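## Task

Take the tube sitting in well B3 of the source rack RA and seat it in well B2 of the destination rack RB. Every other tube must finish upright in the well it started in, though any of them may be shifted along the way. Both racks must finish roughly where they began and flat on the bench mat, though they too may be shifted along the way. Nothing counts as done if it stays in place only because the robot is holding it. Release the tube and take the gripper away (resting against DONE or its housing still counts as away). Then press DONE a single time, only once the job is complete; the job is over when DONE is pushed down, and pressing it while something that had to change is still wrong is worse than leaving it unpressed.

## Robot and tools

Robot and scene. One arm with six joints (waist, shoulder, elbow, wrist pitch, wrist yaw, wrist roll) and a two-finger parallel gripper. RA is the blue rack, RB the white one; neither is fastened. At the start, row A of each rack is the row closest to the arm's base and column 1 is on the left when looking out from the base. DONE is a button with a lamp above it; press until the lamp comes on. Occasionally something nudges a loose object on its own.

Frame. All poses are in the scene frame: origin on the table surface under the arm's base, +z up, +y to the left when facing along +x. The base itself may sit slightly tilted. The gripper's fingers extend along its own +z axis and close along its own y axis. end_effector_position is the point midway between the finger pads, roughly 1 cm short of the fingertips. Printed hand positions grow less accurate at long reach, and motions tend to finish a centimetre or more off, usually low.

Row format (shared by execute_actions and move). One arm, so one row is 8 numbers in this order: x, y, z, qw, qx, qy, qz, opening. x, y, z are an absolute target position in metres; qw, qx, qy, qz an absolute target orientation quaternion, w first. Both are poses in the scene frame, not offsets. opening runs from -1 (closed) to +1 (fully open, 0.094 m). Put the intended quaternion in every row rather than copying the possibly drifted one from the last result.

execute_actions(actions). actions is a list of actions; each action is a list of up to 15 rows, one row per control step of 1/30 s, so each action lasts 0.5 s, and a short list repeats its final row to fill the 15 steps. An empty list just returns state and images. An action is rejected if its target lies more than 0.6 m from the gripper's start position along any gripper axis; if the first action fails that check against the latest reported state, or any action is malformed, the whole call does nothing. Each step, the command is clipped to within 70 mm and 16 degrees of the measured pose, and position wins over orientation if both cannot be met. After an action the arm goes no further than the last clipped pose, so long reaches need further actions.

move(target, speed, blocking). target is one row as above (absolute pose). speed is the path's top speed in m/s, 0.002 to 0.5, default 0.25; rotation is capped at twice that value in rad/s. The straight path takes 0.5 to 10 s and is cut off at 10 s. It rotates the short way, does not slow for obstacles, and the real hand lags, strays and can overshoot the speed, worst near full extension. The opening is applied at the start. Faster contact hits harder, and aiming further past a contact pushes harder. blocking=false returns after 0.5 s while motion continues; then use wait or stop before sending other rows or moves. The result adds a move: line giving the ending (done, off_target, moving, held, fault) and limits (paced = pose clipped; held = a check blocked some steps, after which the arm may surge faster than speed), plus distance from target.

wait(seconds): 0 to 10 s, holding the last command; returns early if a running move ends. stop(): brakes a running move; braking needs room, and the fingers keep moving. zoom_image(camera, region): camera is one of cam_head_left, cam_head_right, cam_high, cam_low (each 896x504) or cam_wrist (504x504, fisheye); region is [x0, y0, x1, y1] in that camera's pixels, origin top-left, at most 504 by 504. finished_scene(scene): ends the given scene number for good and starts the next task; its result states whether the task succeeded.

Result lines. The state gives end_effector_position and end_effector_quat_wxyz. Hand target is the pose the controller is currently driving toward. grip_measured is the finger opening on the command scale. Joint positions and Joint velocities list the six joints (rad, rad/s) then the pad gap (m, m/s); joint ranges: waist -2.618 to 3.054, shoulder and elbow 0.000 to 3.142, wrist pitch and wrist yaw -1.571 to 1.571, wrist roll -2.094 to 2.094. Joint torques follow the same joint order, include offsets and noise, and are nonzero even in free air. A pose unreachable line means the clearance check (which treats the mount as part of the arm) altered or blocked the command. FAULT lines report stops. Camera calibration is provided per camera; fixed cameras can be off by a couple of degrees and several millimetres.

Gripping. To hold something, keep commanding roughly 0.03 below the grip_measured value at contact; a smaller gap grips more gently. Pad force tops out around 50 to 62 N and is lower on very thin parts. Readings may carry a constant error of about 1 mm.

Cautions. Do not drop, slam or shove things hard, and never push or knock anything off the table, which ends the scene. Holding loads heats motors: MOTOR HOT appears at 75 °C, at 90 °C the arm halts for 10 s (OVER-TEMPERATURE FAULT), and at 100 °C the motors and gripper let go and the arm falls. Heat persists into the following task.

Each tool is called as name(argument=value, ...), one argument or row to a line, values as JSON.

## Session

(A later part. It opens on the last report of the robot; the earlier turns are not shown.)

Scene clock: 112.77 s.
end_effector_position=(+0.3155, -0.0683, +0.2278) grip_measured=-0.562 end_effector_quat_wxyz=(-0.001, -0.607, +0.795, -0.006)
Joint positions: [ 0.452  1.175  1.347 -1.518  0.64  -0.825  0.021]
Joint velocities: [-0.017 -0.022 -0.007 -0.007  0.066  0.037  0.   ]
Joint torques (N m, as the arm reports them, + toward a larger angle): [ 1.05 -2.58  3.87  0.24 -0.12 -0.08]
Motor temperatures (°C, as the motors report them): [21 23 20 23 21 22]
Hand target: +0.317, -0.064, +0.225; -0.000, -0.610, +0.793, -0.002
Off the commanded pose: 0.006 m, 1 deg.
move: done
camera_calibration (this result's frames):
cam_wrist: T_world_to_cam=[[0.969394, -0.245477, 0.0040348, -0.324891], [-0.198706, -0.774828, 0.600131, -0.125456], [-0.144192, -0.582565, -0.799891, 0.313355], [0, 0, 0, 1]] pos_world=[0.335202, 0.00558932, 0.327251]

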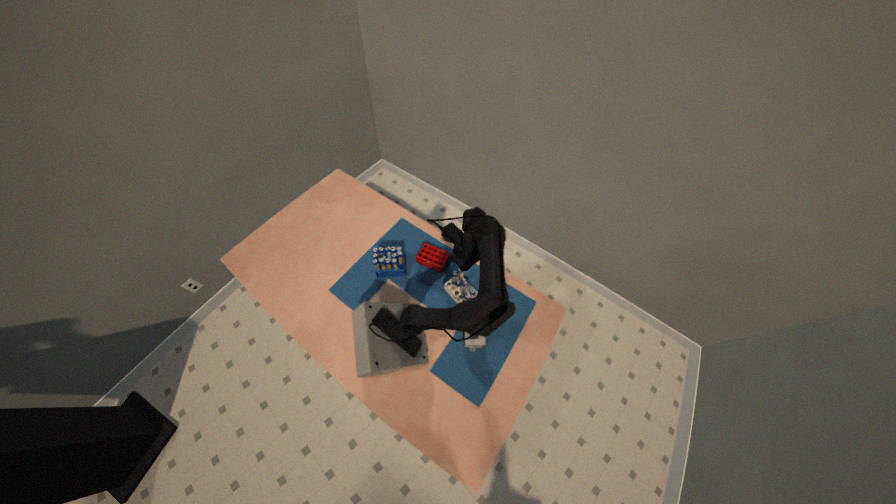

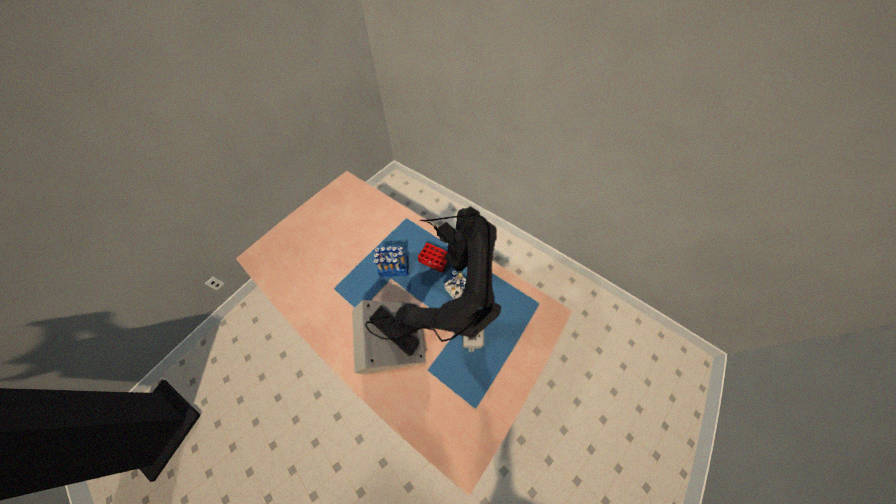

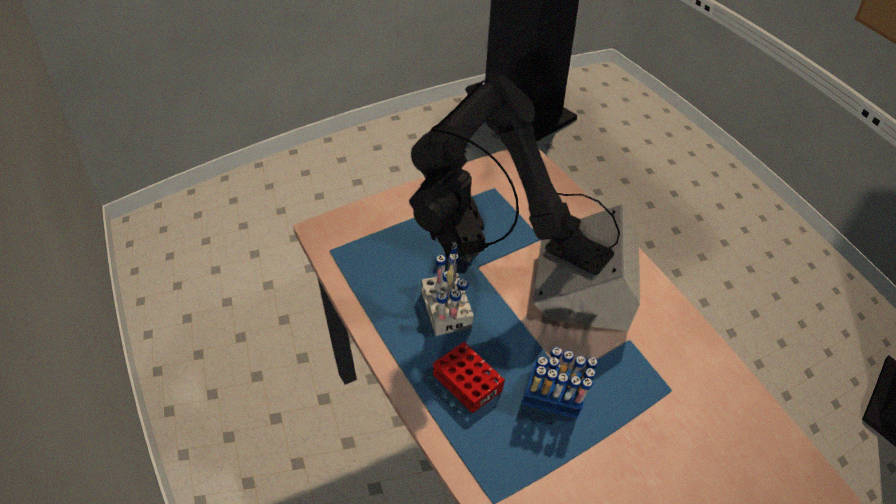

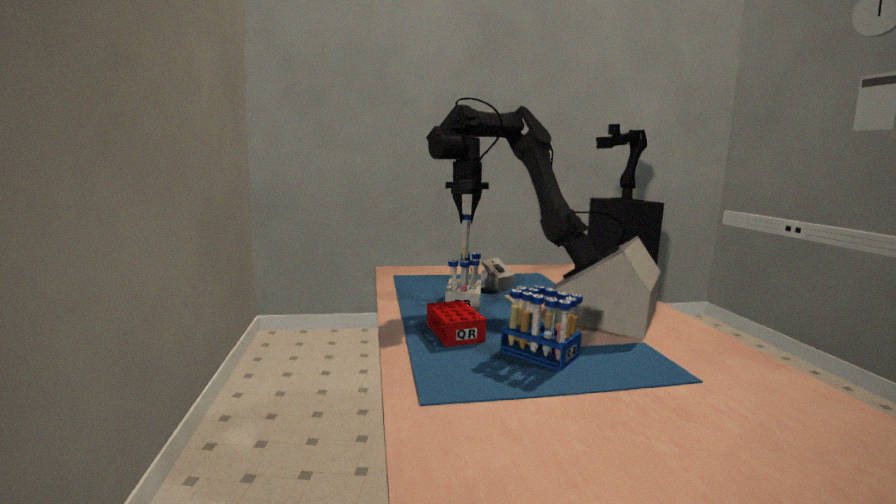

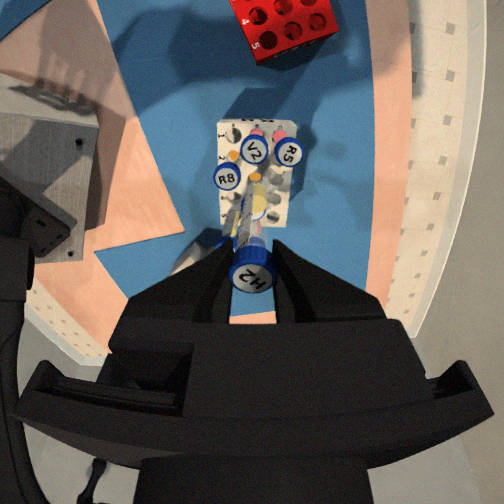

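move(
  target=[0.319,-0.058,0.175,0,0.609,-0.793,0,-0.6],
  speed=0.04,
)

zoom_image(
  camera="cam_wrist",
  region=[170,100,350,280],
)

Scene clock: 121.73 s.
end_effector_position=(+0.3179, -0.0613, +0.1754) grip_measured=-0.562 end_effector_quat_wxyz=(-0.010, -0.610, +0.793, -0.006)
Joint positions: [ 0.31   1.175  1.162 -1.254  0.609 -0.989  0.021]
Joint velocities: [-0.012  0.017 -0.012  0.037 -0.037 -0.037  0.001]
Joint torques (N m, as the arm reports them, + toward a larger angle): [ 1.36 -5.06  4.02  0.2  -0.16 -0.03]
Motor temperatures (°C, as the motors report them): [21 22 20 23 21 22]
Hand target: +0.320, -0.059, +0.175; -0.001, -0.609, +0.793, -0.002
Off the commanded pose: 0.004 m, 1 deg.
move: done
camera_calibration (this result's frames):
cam_wrist: T_world_to_cam=[[0.971051, -0.238811, -0.00540744, -0.32382], [-0.185775, -0.769239, 0.611358, -0.0938817], [-0.150159, -0.592656, -0.791335, 0.275664], [0, 0, 0, 1]] pos_world=[0.338398, 0.0138245, 0.273787]

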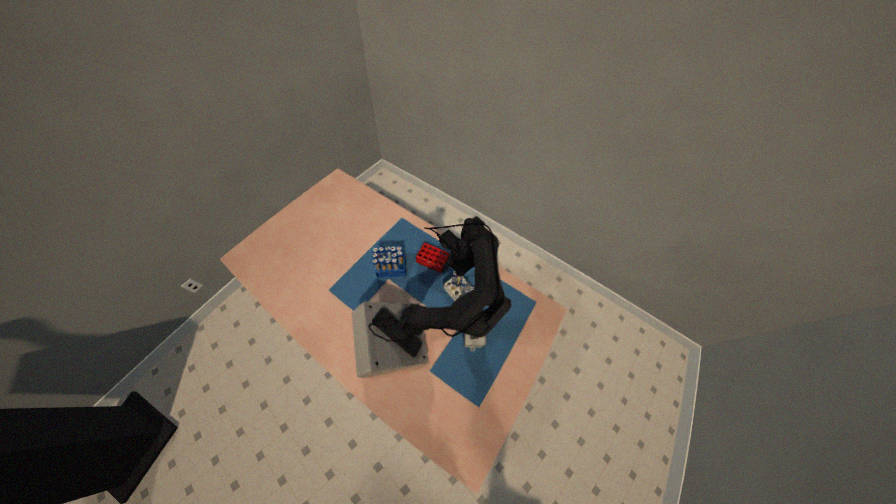

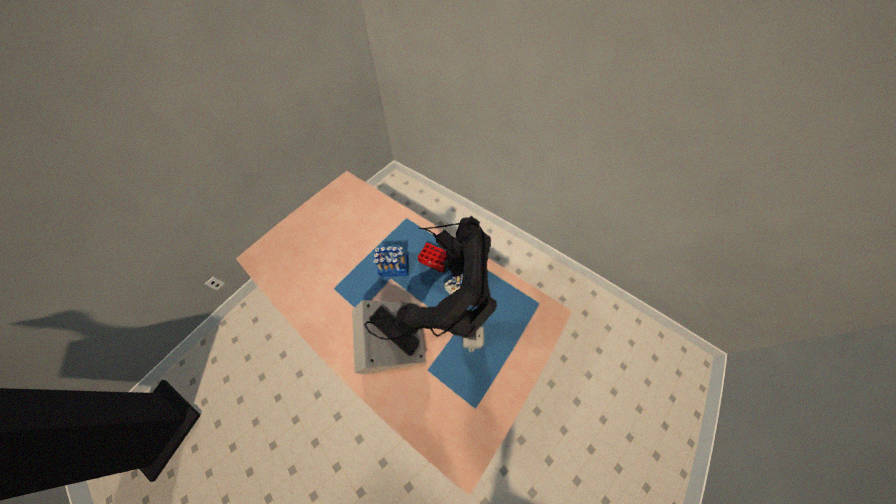

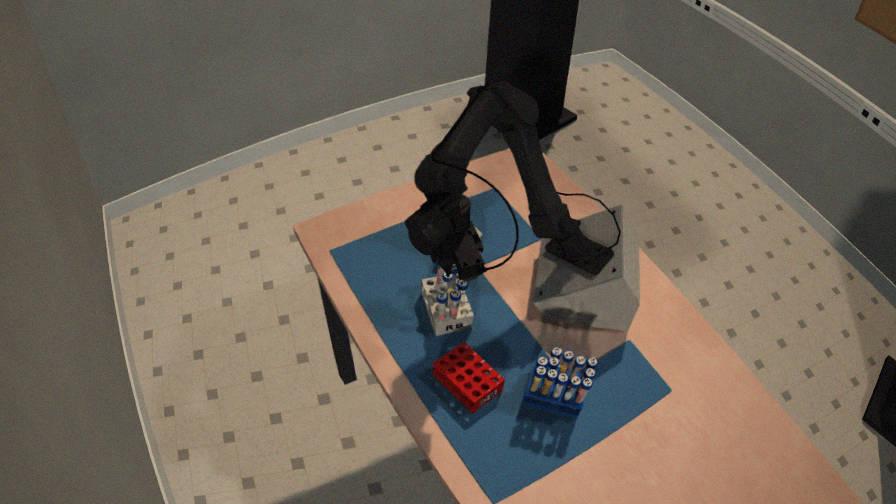

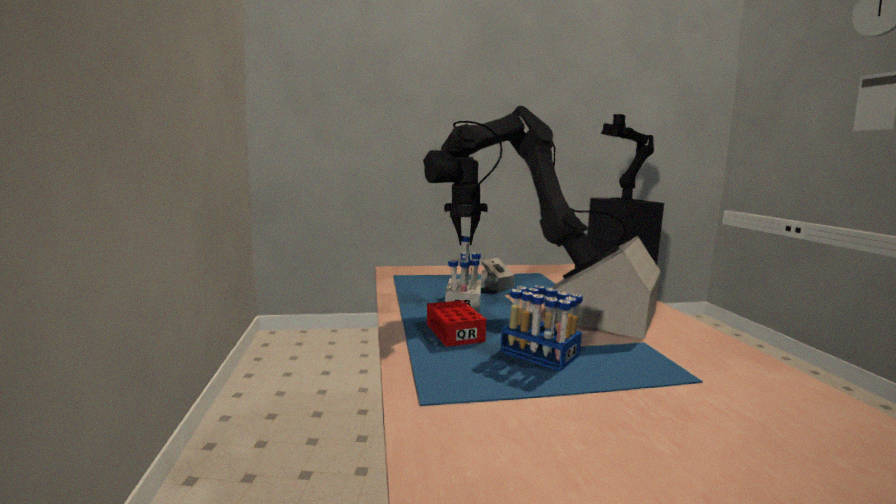

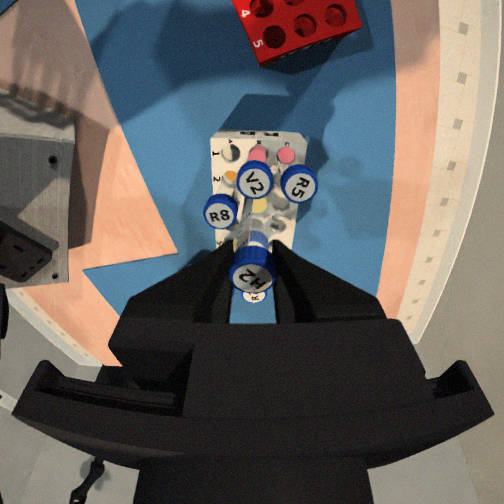

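Region (170, 100, 350, 280) of cam_wrist's 504x504 image, scaled by 2.800, with more detail than that image has.

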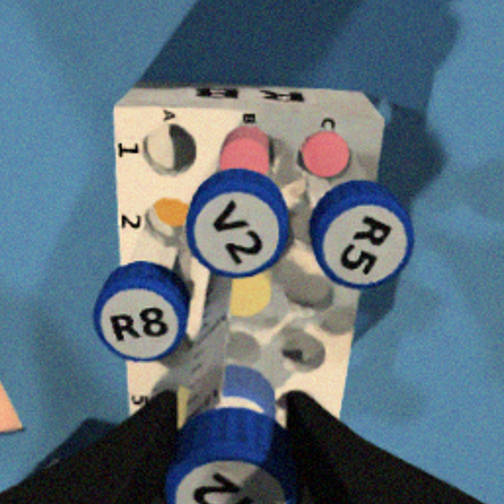

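move(
  target=[0.319,-0.060,0.119,0,0.609,-0.793,0,-0.6],
  speed=0.025,
)

Scene clock: 126.77 s.
end_effector_position=(+0.3182, -0.0653, +0.1366) grip_measured=-0.561 end_effector_quat_wxyz=(-0.005, -0.616, +0.787, +0.001)
Joint positions: [ 0.17   1.169  1.039 -1.05   0.544 -1.166  0.021]
Joint velocities: [-0.017 -0.002 -0.007  0.007  0.022  0.022 -0.001]
Joint torques (N m, as the arm reports them, + toward a larger angle): [-0.56 -4.12  0.7   0.82 -0.09 -0.11]
Motor temperatures (°C, as the motors report them): [21 22 20 23 21 22]
Hand target: +0.318, -0.062, +0.120; -0.004, -0.610, +0.793, -0.002
Off the commanded pose: 0.018 m, 1 deg.
move: off_target
camera_calibration (this result's frames):
cam_wrist: T_world_to_cam=[[0.975, -0.221916, -0.0113637, -0.324534], [-0.171102, -0.782408, 0.598801, -0.0769903], [-0.141775, -0.581886, -0.800818, 0.242003], [0, 0, 0, 1]] pos_world=[0.337557, 0.00856075, 0.236214]

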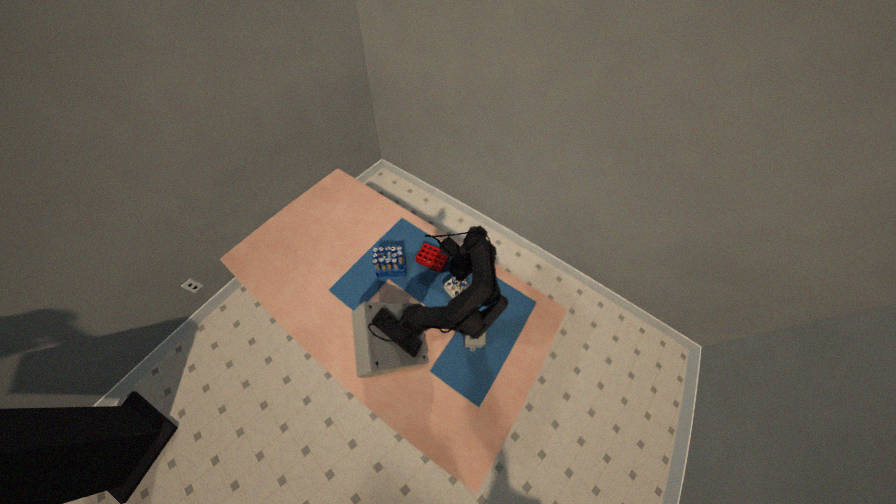

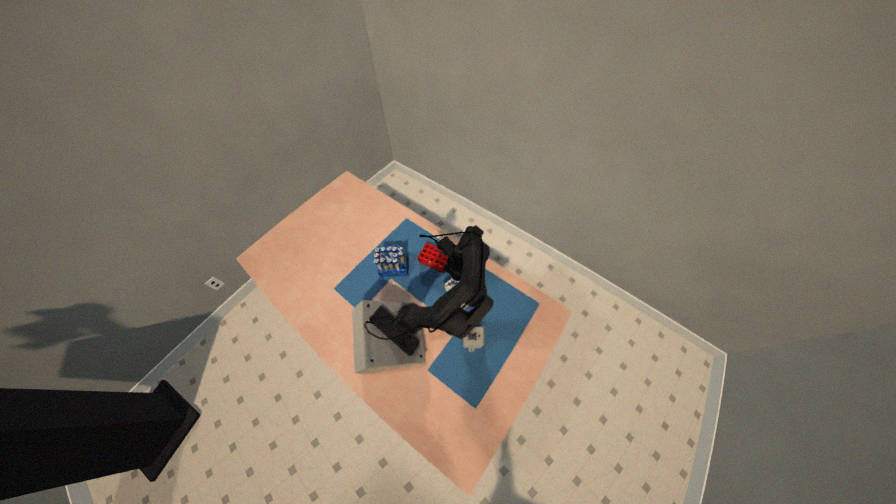

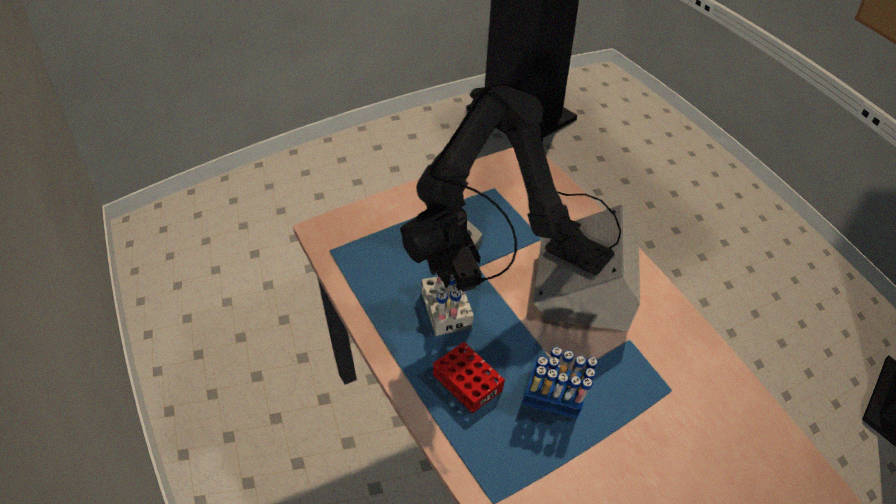

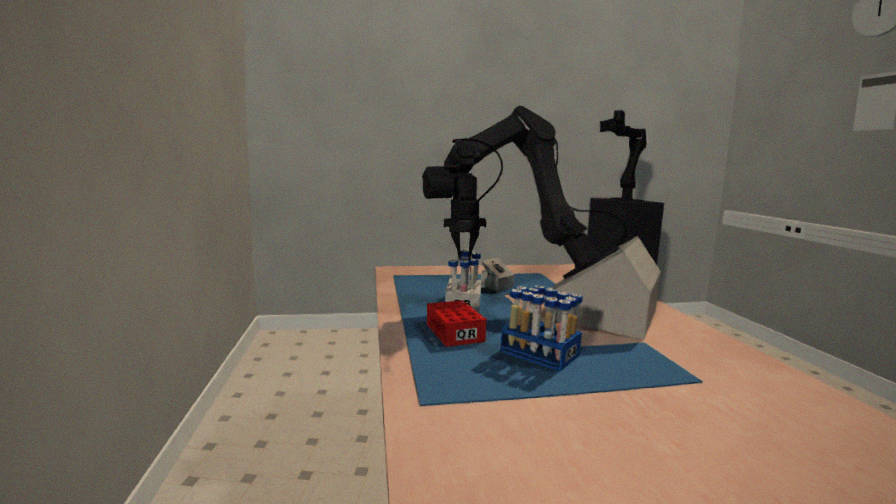

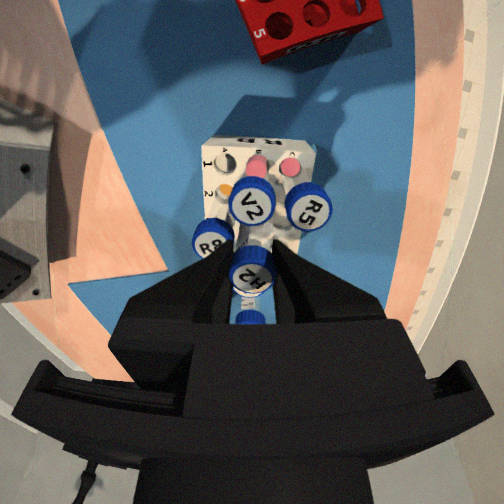

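Finger rests on R8; tube is in the well. Release and rise.

move(
  target=[0.319,-0.064,0.14,0,0.609,-0.793,0,-0.5],
  speed=0.02,
)

move(
  target=[0.31,-0.10,0.21,0,0.609,-0.793,0,-1],
  speed=0.1,
)

zoom_image(
  camera="cam_low",
  region=[420,200,540,320],
)

Scene clock: 131.87 s.
end_effector_position=(+0.3187, -0.0660, +0.1374) grip_measured=-0.501 end_effector_quat_wxyz=(-0.005, -0.611, +0.791, -0.000)
Joint positions: [ 0.17   1.168  1.042 -1.052  0.545 -1.154  0.023]
Joint velocities: [-0.002 -0.002 -0.007 -0.007 -0.081  0.037  0.001]
Joint torques (N m, as the arm reports them, + toward a larger angle): [ 2.41 -5.9   4.36  0.04 -0.02  0.09]
Motor temperatures (°C, as the motors report them): [21 22 20 23 21 22]
Hand target: +0.319, -0.064, +0.140; +0.000, -0.609, +0.793, +0.000
Off the commanded pose: 0.003 m, 1 deg.
move: done
camera_calibration (this result's frames):
cam_wrist: T_world_to_cam=[[0.97207, -0.234488, -0.00973613, -0.325286], [-0.182009, -0.779409, 0.599495, -0.0743212], [-0.148163, -0.580979, -0.800319, 0.244295], [0, 0, 0, 1]] pos_world=[0.338869, 0.00772835, 0.236903]

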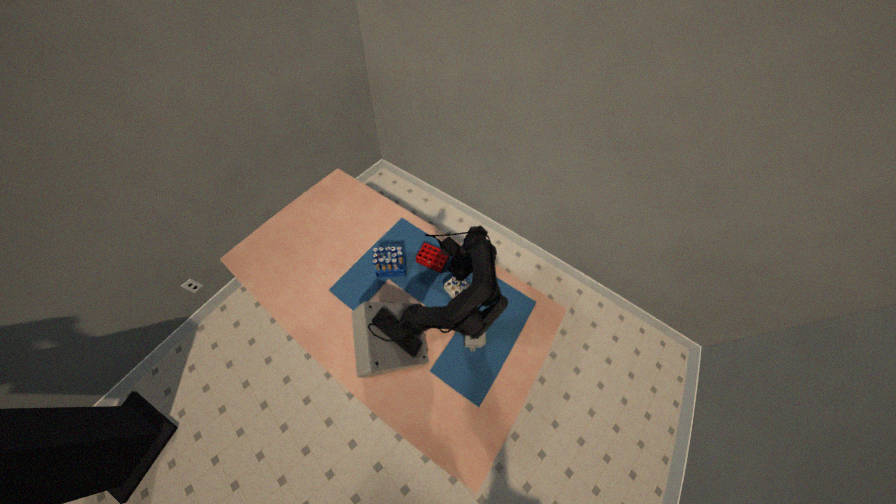

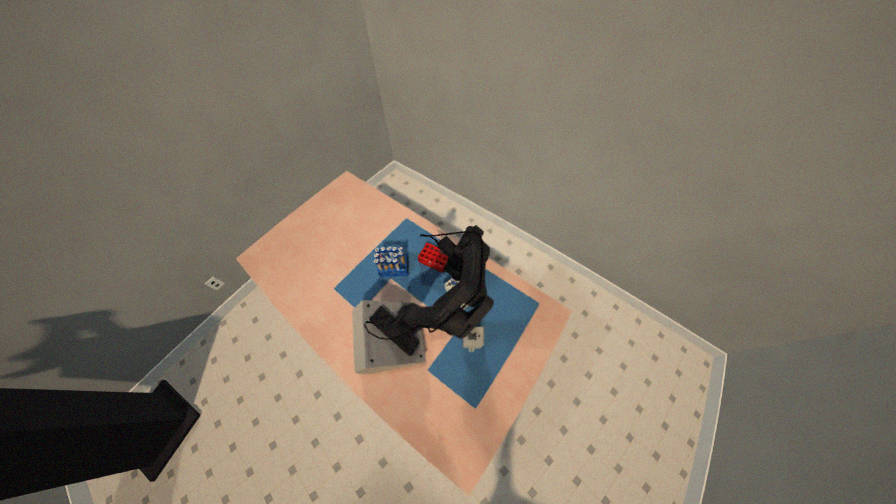

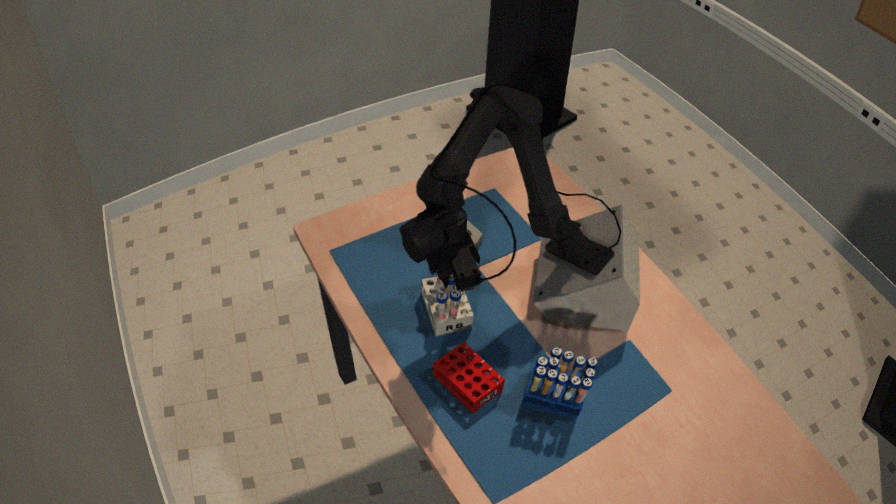

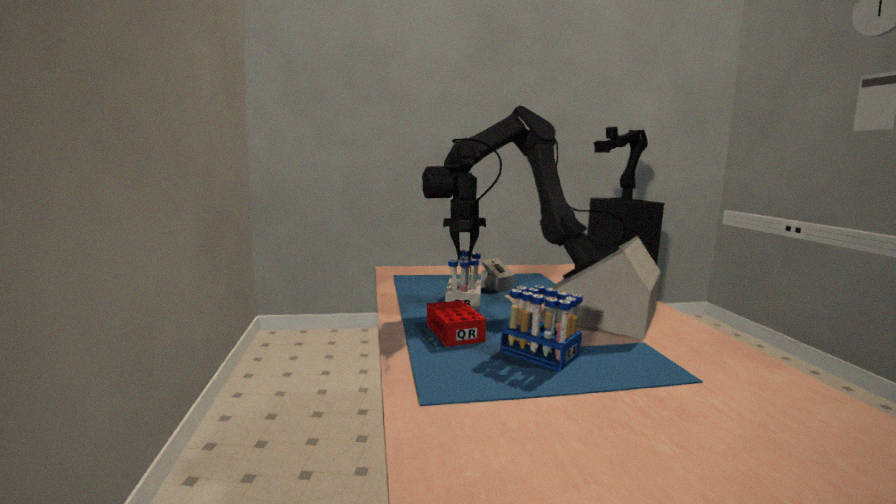

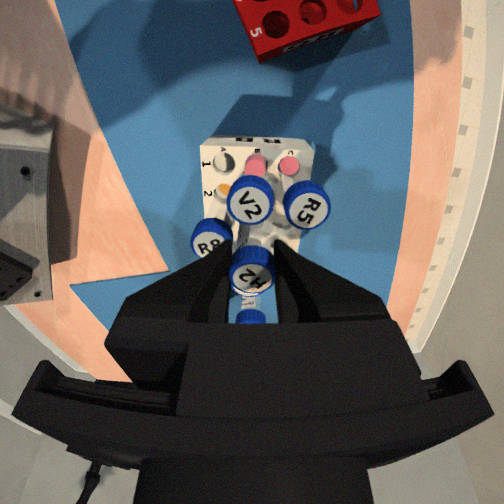

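Scene clock: 133.40 s.
end_effector_position=(+0.3081, -0.0975, +0.1970) grip_measured=-0.561 end_effector_quat_wxyz=(-0.019, -0.614, +0.789, +0.001)
Joint positions: [ 0.213  1.103  1.241 -1.371  0.571 -1.098  0.021]
Joint velocities: [ 0.002  0.017 -0.007  0.051  0.022  0.007 -0.   ]
Joint torques (N m, as the arm reports them, + toward a larger angle): [ 2.54 -7.16  6.14 -0.19 -0.18  0.09]
Motor temperatures (°C, as the motors report them): [21 23 20 23 21 22]
Hand target: +0.309, -0.099, +0.210; +0.001, -0.609, +0.793, +0.001
Off the commanded pose: 0.013 m, 2 deg.
move: off_target
camera_calibration (this result's frames):
cam_wrist: T_world_to_cam=[[0.973501, -0.226836, -0.0290208, -0.317686], [-0.161568, -0.772037, 0.614699, -0.145122], [-0.161841, -0.593721, -0.788228, 0.27266], [0, 0, 0, 1]] pos_world=[0.329948, -0.0222177, 0.294905]

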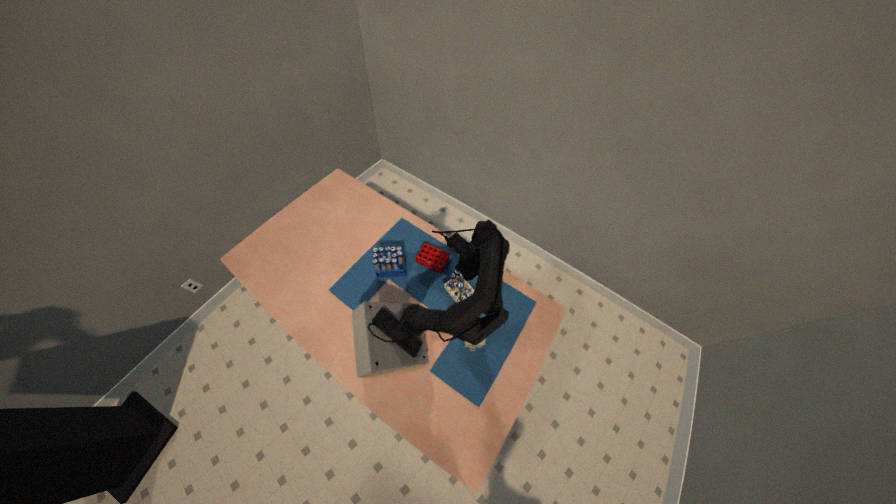

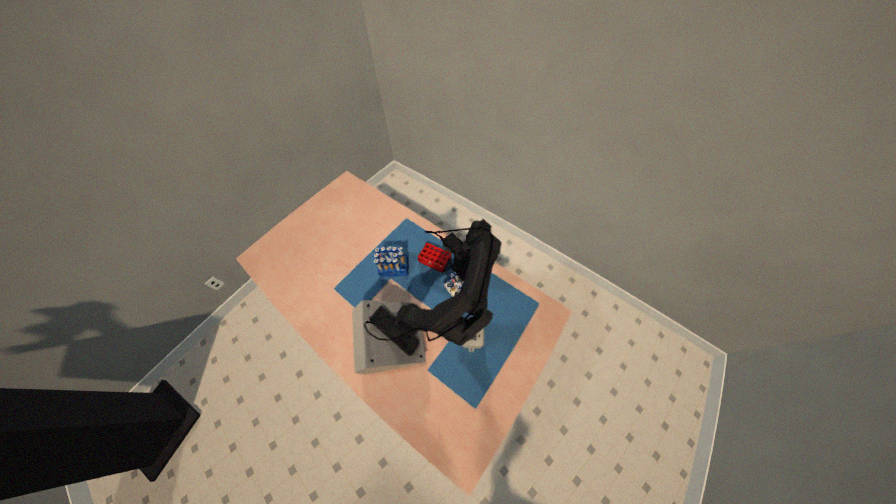

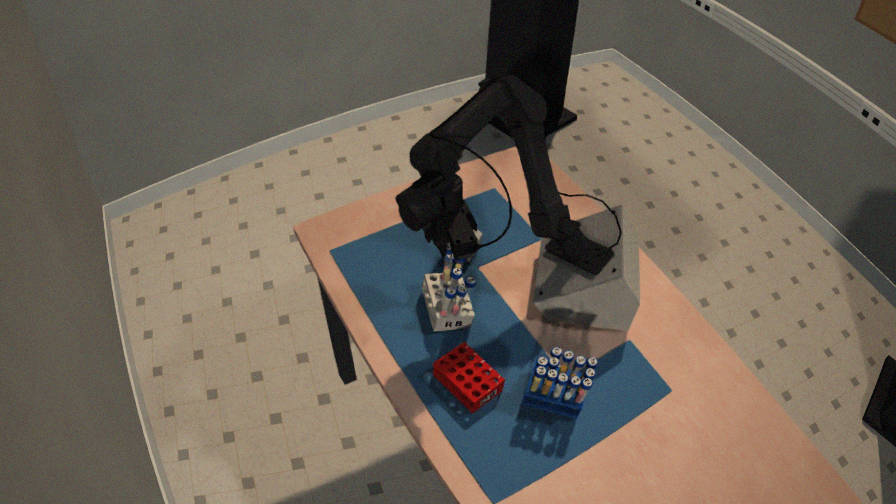

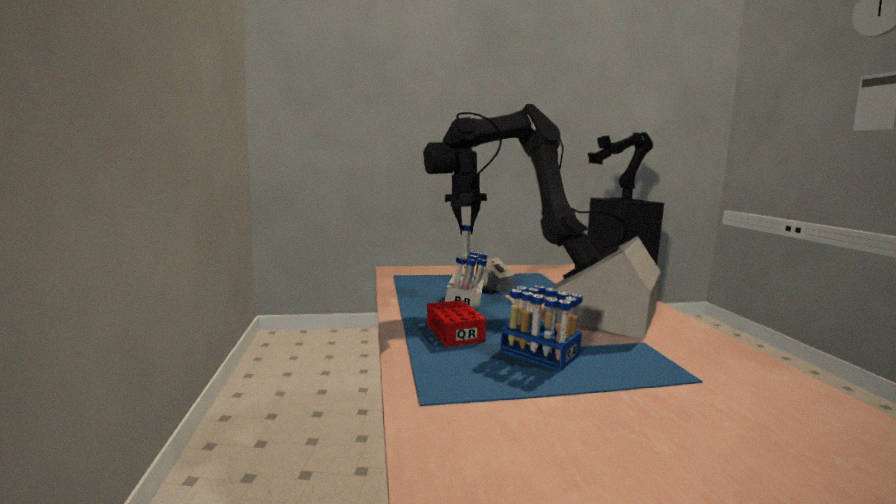

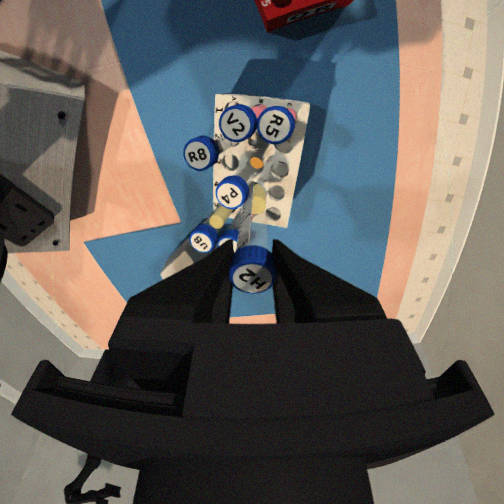

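Region (420, 200, 540, 320) of cam_low's 896x504 image, scaled by 4.200, with more detail than that image has.

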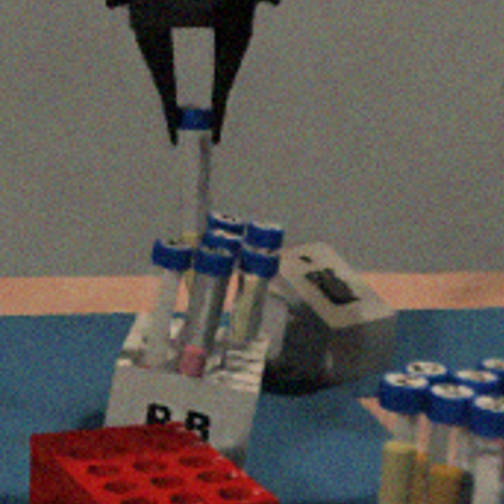

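move(
  target=[0.318,-0.062,0.235,0,0.609,-0.793,0,-0.6],
  speed=0.03,
)

zoom_image(
  camera="cam_low",
  region=[420,200,540,320],
)

zoom_image(
  camera="cam_wrist",
  region=[160,90,350,280],
)

Scene clock: 139.37 s.
end_effector_position=(+0.3146, -0.0635, +0.2283) grip_measured=-0.561 end_effector_quat_wxyz=(-0.005, -0.610, +0.793, +0.002)
Joint positions: [ 0.464  1.192  1.357 -1.533  0.629 -0.81   0.021]
Joint velocities: [-0.012 -0.002  0.002 -0.095  0.007 -0.022  0.   ]
Joint torques (N m, as the arm reports them, + toward a larger angle): [ 3.06 -2.56  6.14 -0.05 -0.03  0.1 ]
Motor temperatures (°C, as the motors report them): [21 23 21 23 21 22]
Hand target: +0.318, -0.061, +0.234; +0.003, -0.608, +0.794, +0.004
Off the commanded pose: 0.008 m, 1 deg.
move: done
camera_calibration (this result's frames):
cam_wrist: T_world_to_cam=[[0.97102, -0.238681, -0.0123427, -0.319215], [-0.184315, -0.78072, 0.59708, -0.126452], [-0.152148, -0.577502, -0.802087, 0.319777], [0, 0, 0, 1]] pos_world=[0.33531, 0.00975762, 0.328051]

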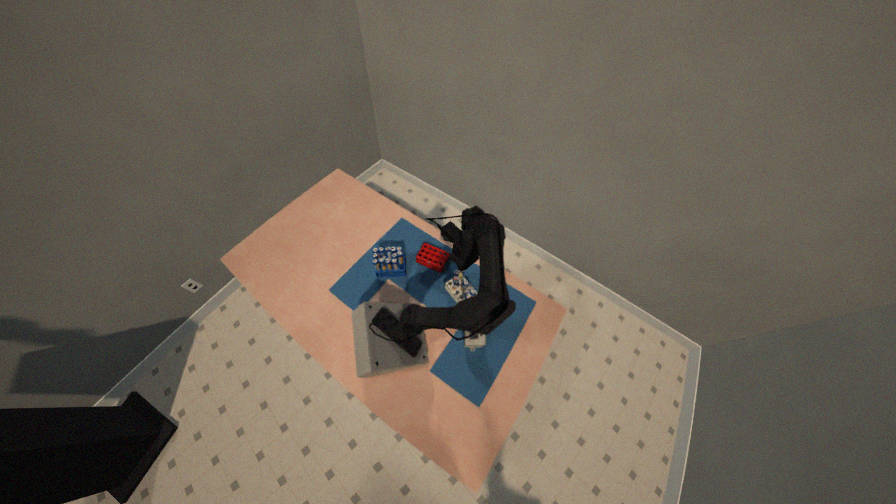

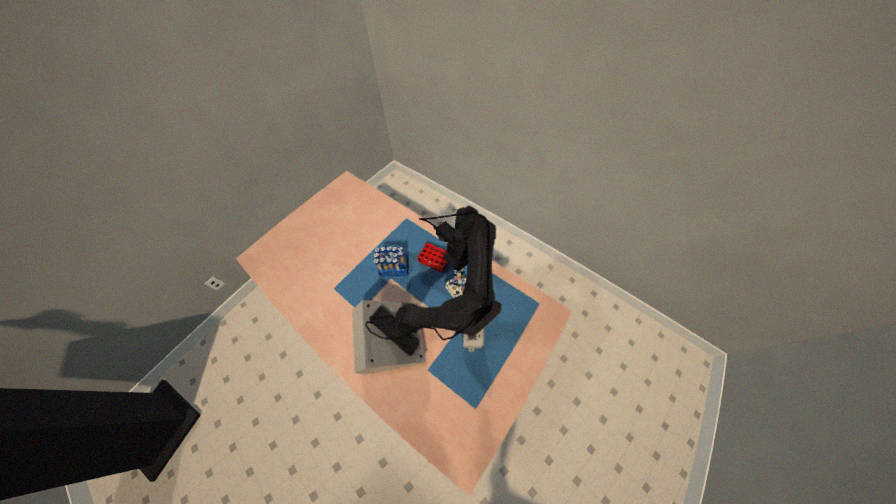

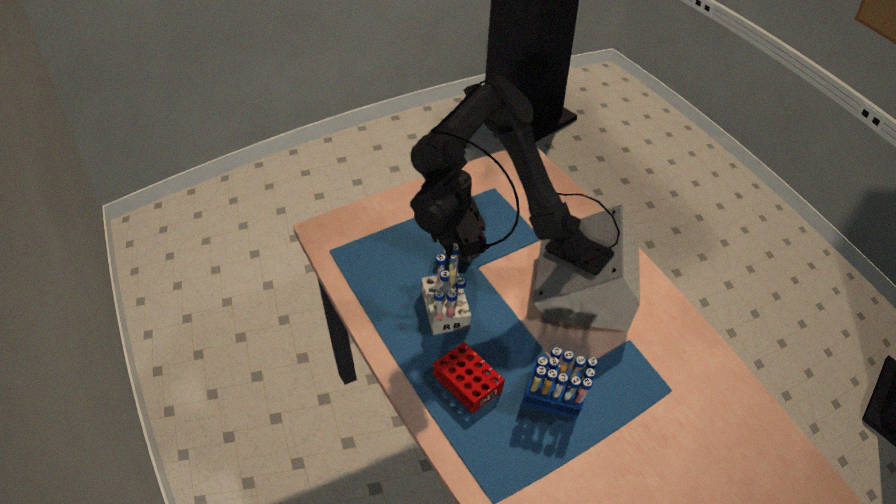

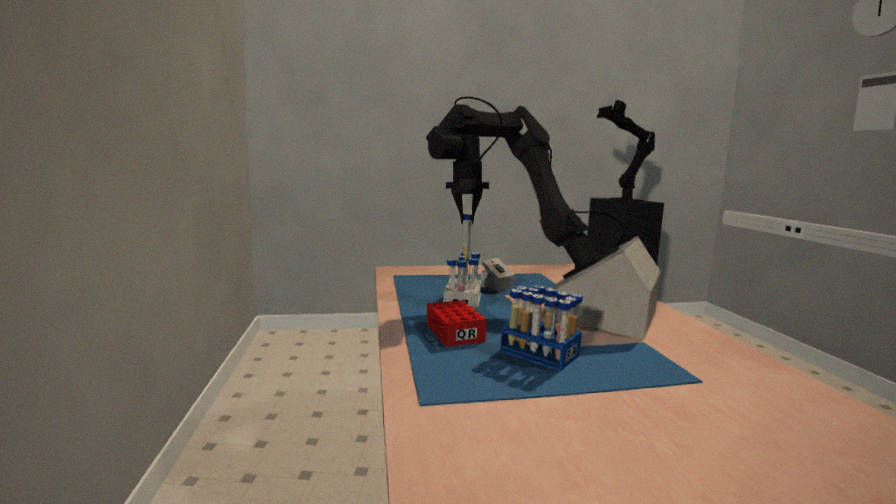

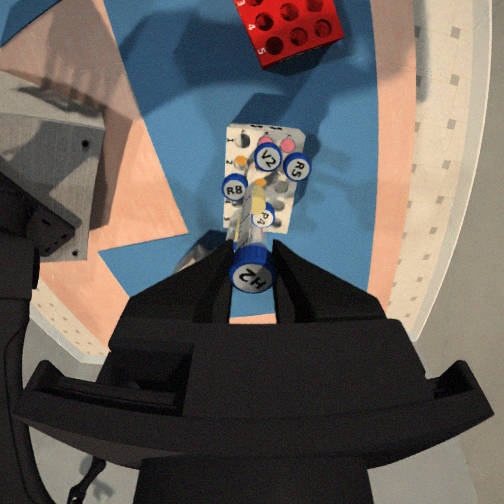

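Region (420, 200, 540, 320) of cam_low's 896x504 image, scaled by 4.200, with more detail than that image has.

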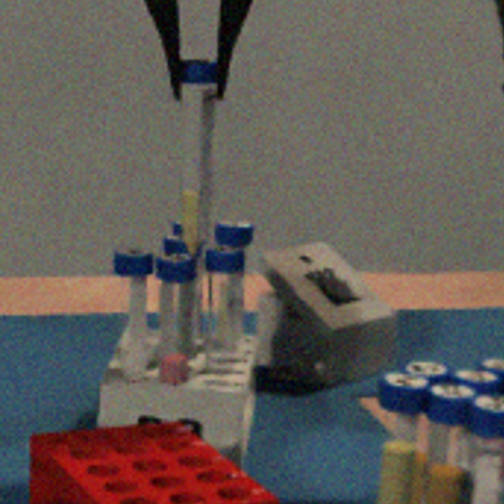

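Region (160, 90, 350, 280) of cam_wrist's 504x504 image, scaled by 2.653, with more detail than that image has.

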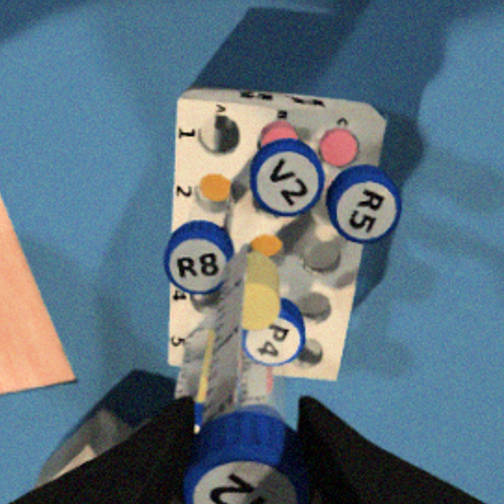

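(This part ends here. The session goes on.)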